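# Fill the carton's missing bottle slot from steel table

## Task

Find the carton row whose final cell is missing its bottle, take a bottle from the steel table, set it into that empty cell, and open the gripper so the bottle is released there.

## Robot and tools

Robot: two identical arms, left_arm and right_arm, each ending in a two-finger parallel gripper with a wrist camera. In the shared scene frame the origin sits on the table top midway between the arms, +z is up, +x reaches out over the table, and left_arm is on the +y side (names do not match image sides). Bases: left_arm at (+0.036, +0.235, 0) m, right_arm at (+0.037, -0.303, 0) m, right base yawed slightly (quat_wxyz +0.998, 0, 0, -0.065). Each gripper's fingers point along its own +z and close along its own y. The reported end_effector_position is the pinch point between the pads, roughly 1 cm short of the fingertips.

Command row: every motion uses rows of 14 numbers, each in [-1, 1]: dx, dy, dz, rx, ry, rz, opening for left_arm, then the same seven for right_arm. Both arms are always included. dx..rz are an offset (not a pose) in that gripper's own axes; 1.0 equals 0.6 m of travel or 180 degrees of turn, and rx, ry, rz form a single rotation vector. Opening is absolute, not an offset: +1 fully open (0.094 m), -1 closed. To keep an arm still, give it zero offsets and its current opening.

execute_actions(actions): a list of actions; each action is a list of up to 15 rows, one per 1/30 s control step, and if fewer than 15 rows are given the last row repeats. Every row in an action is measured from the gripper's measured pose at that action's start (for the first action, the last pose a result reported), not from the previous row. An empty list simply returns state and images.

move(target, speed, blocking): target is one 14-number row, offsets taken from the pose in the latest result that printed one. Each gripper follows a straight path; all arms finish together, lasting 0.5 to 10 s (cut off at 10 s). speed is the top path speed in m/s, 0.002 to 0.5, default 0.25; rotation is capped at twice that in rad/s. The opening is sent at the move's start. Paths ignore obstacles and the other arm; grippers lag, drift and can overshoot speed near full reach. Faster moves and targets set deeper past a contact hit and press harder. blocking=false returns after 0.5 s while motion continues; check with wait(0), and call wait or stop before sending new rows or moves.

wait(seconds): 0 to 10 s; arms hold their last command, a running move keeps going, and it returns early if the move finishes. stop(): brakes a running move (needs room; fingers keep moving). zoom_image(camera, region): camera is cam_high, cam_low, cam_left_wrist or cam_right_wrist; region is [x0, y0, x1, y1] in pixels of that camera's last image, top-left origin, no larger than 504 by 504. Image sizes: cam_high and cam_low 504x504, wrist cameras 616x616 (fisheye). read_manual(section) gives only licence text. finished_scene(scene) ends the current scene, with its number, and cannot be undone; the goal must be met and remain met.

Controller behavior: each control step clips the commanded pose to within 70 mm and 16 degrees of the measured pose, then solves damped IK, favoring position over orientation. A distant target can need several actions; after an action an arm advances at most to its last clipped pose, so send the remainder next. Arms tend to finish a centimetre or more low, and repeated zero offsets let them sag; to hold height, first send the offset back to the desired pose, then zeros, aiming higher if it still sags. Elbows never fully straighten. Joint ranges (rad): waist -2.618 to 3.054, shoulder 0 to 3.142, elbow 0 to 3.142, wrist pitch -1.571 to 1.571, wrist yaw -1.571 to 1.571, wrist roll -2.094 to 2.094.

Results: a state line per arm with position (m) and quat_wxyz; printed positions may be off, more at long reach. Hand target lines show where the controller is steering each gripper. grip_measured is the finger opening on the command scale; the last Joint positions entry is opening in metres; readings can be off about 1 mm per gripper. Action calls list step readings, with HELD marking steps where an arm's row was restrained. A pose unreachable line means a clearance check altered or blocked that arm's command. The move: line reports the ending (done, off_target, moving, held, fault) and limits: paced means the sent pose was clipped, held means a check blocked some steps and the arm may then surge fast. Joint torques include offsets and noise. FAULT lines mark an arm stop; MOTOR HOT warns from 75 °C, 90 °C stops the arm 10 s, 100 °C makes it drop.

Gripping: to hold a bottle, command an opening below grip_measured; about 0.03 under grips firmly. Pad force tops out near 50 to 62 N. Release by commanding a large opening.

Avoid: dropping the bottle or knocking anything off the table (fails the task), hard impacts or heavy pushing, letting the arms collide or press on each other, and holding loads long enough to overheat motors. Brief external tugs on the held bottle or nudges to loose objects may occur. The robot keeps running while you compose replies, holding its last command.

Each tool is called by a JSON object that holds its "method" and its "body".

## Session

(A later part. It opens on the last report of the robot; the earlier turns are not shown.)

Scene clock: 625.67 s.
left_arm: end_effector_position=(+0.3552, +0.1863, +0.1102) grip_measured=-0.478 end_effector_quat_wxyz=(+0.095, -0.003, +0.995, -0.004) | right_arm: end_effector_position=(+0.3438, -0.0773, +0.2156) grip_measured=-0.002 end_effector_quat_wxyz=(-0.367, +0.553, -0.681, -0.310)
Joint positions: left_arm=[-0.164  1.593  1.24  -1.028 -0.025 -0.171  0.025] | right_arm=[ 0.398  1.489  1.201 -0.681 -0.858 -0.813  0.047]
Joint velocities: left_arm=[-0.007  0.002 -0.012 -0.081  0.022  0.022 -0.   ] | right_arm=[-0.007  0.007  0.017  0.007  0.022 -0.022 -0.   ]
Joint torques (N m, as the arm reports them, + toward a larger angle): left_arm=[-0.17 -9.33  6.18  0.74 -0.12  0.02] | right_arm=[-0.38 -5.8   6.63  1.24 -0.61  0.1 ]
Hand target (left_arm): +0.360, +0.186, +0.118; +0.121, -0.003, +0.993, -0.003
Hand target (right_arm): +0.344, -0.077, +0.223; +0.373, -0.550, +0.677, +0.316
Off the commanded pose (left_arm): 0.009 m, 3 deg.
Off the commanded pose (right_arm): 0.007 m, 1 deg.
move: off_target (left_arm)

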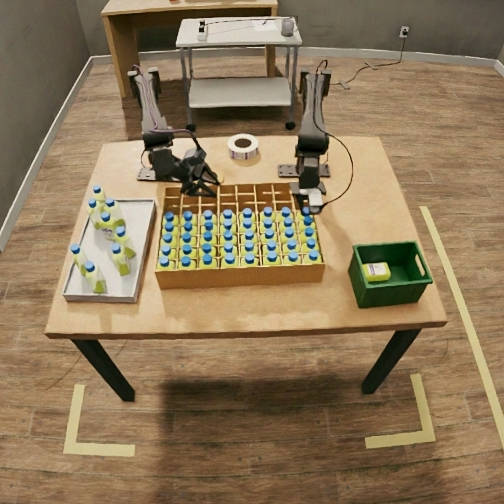

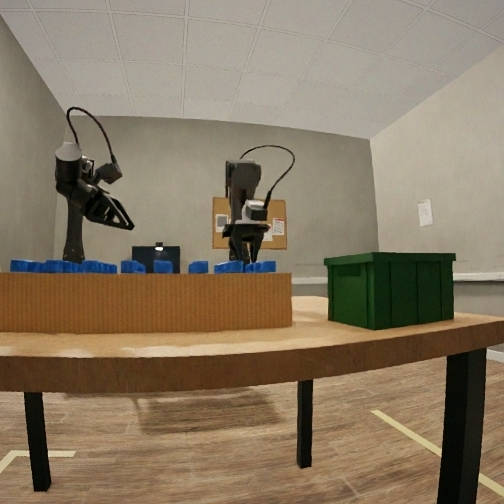

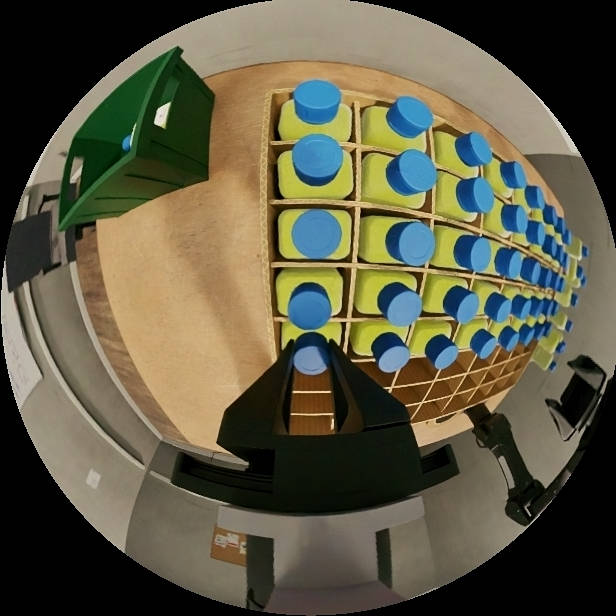

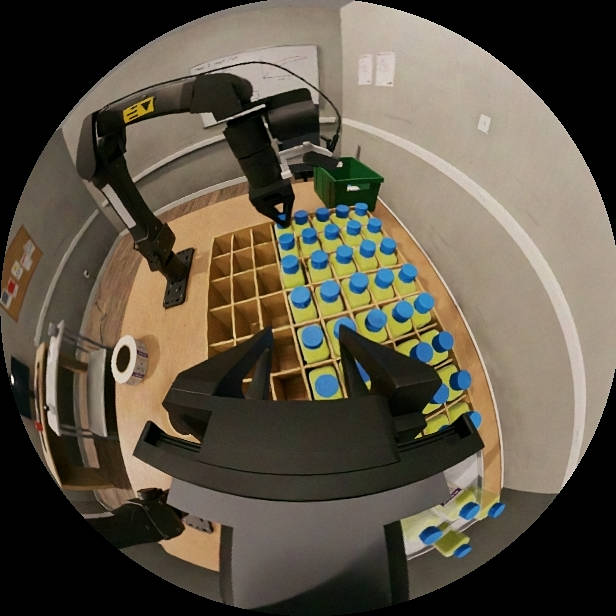

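Bottomed out. Release and retract.

{"method": "execute_actions", "body": {"actions": [[[0,0,-0.003,0,0,0,-0.47,-0.01,0,-0.006,0,-0.006,0,0],[0,0,-0.003,0,0,0,-0.45,-0.01,0,-0.006,0,-0.006,0,0],[0,0,-0.003,0,0,0,-0.42,-0.01,0,-0.006,0,-0.006,0,0],[0,0,-0.003,0,0,0,-0.38,-0.01,0,-0.006,0,-0.006,0,0],[0,0,-0.003,0,0,0,-0.32,-0.01,0,-0.006,0,-0.006,0,0],[0,0,-0.003,0,0,0,-0.25,-0.01,0,-0.006,0,-0.006,0,0],[0,0,-0.003,0,0,0,-0.18,-0.01,0,-0.006,0,-0.006,0,0],[0,0,-0.003,0,0,0,-0.12,-0.01,0,-0.006,0,-0.006,0,0]]]}}

{"method": "move", "body": {"target": [-0.01,0,-0.11,0,0,0,-0.12,0,0,0,0,0,0,0.0], "speed": 0.12}}

Scene clock: 638.83 s.
left_arm: end_effector_position=(+0.3533, +0.1866, +0.1098) grip_measured=-0.122 end_effector_quat_wxyz=(+0.091, -0.003, +0.996, -0.003) | right_arm: end_effector_position=(+0.3438, -0.0773, +0.2156) grip_measured=-0.002 end_effector_quat_wxyz=(-0.366, +0.552, -0.682, -0.311)
Joint positions: left_arm=[-0.164  1.593  1.24  -1.036 -0.025 -0.171  0.041] | right_arm=[ 0.398  1.489  1.201 -0.681 -0.858 -0.811  0.047]
Joint velocities: left_arm=[-0.002 -0.007 -0.002  0.037 -0.022  0.022  0.   ] | right_arm=[-0.012 -0.002  0.012 -0.022  0.022 -0.022 -0.001]
Joint torques (N m, as the arm reports them, + toward a larger angle): left_arm=[-0.01 -6.95  7.48  0.38 -0.03  0.02] | right_arm=[-0.39 -5.8   6.63  1.24 -0.59  0.09]
Hand target (left_arm): +0.355, +0.186, +0.112; +0.095, -0.003, +0.995, -0.004
Hand target (right_arm): +0.344, -0.077, +0.223; +0.373, -0.550, +0.678, +0.315
Off the commanded pose (left_arm): 0.003 m, 0 deg.
Off the commanded pose (right_arm): 0.007 m, 1 deg.
Step readings (end_effector_position):
0: left_arm (+0.3552, +0.1863, +0.1102) | right_arm (+0.3438, -0.0773, +0.2156)
1: left_arm (+0.3548, +0.1864, +0.1101) | right_arm (+0.3438, -0.0773, +0.2156)
2: left_arm (+0.3544, +0.1864, +0.1100) | right_arm (+0.3438, -0.0773, +0.2156)
4: left_arm (+0.3542, +0.1865, +0.1100) | right_arm (+0.3438, -0.0773, +0.2156)
8: left_arm (+0.3537, +0.1866, +0.1099) | right_arm (+0.3438, -0.0773, +0.2156)
15: end_effector_position above

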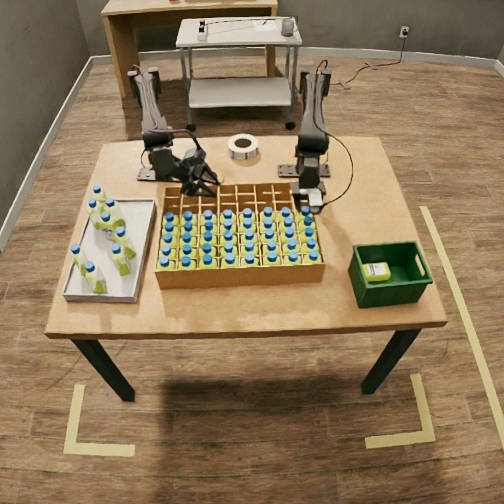

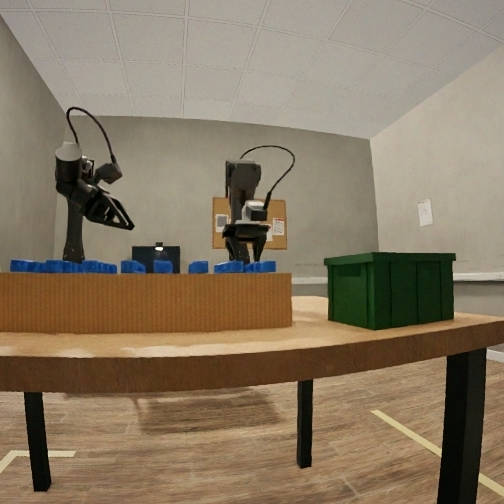

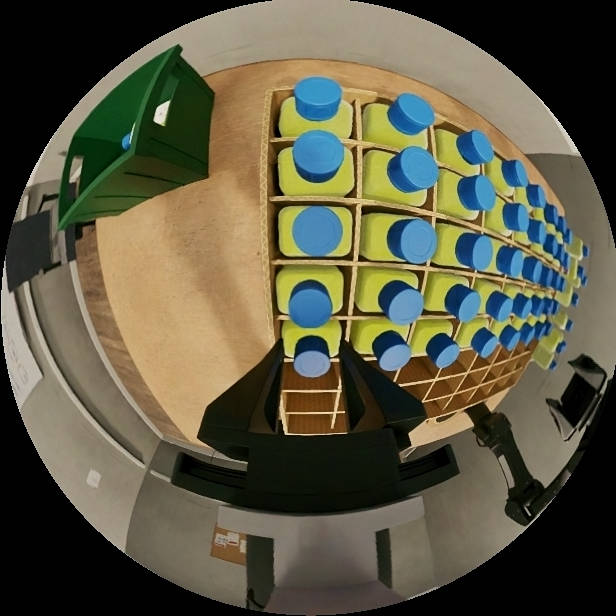

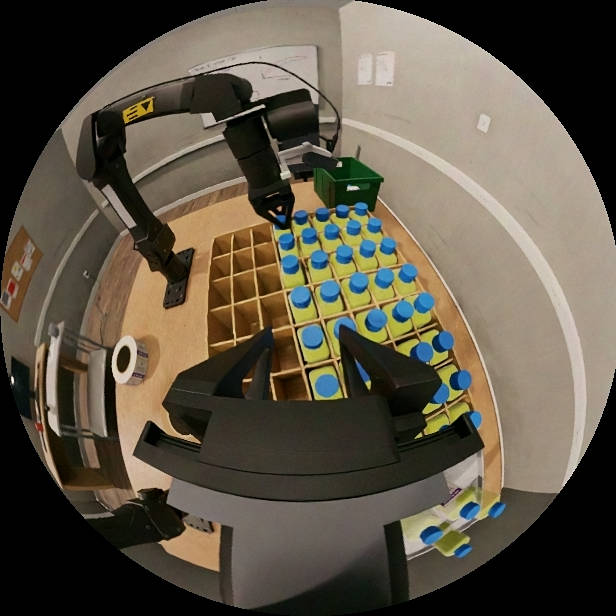

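Scene clock: 640.00 s.
left_arm: end_effector_position=(+0.3420, +0.1885, +0.1612) grip_measured=-0.122 end_effector_quat_wxyz=(+0.068, -0.003, +0.998, +0.001) | right_arm: end_effector_position=(+0.3444, -0.0778, +0.2151) grip_measured=-0.002 end_effector_quat_wxyz=(-0.366, +0.552, -0.683, -0.308)
Joint positions: left_arm=[-0.164  1.593  1.452 -1.296 -0.025 -0.172  0.041] | right_arm=[ 0.398  1.489  1.201 -0.681 -0.854 -0.811  0.047]
Joint velocities: left_arm=[-0.012 -0.007  0.002  0.007 -0.051 -0.051  0.   ] | right_arm=[-0.022 -0.007 -0.007  0.007  0.007 -0.022  0.   ]
Joint torques (N m, as the arm reports them, + toward a larger angle): left_arm=[-0.46 -8.39  9.78  0.35 -0.03 -0.04] | right_arm=[ 0.03 -5.32  6.05  1.24 -0.46  0.02]
Hand target (left_arm): +0.347, +0.186, +0.176; +0.092, -0.003, +0.996, -0.003
Hand target (right_arm): +0.344, -0.077, +0.216; +0.366, -0.552, +0.682, +0.311
Off the commanded pose (left_arm): 0.016 m, 3 deg.
Off the commanded pose (right_arm): 0.001 m, 0 deg.
move: off_target (left_arm)

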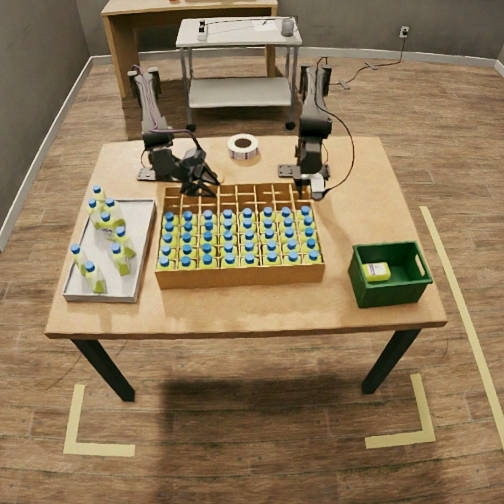

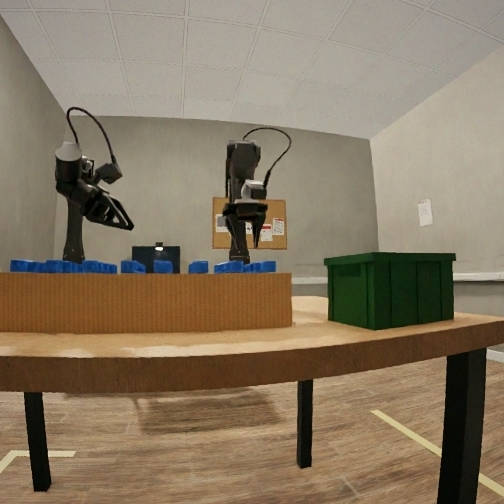

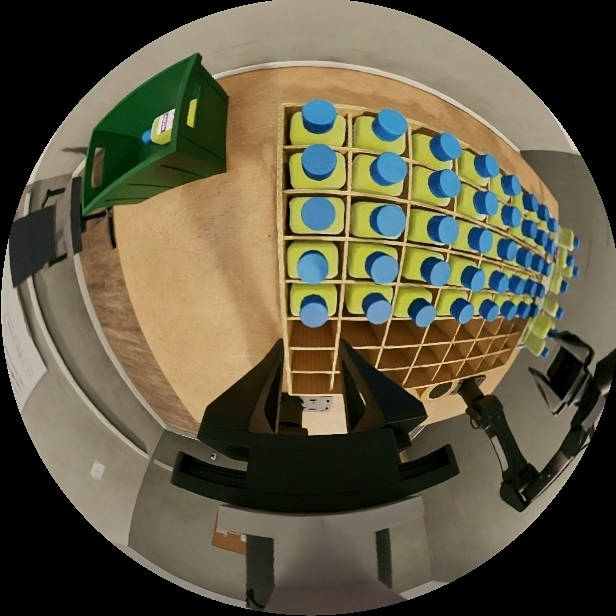

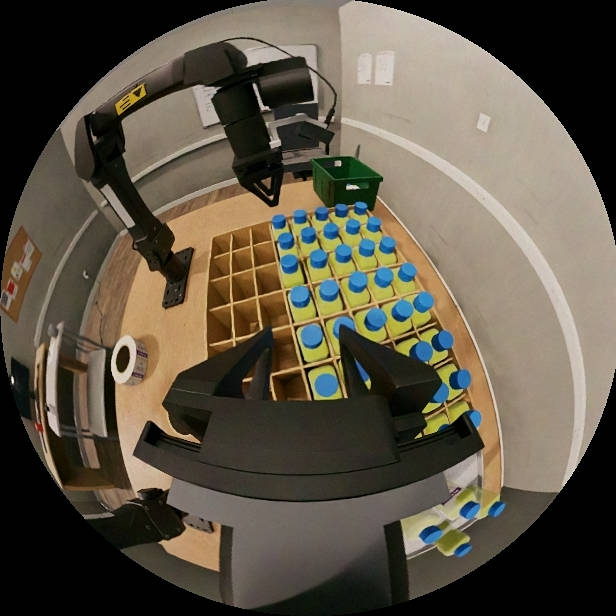

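{"method": "finished_scene", "body": {"scene": 1}}

The scene is finished: the task was done.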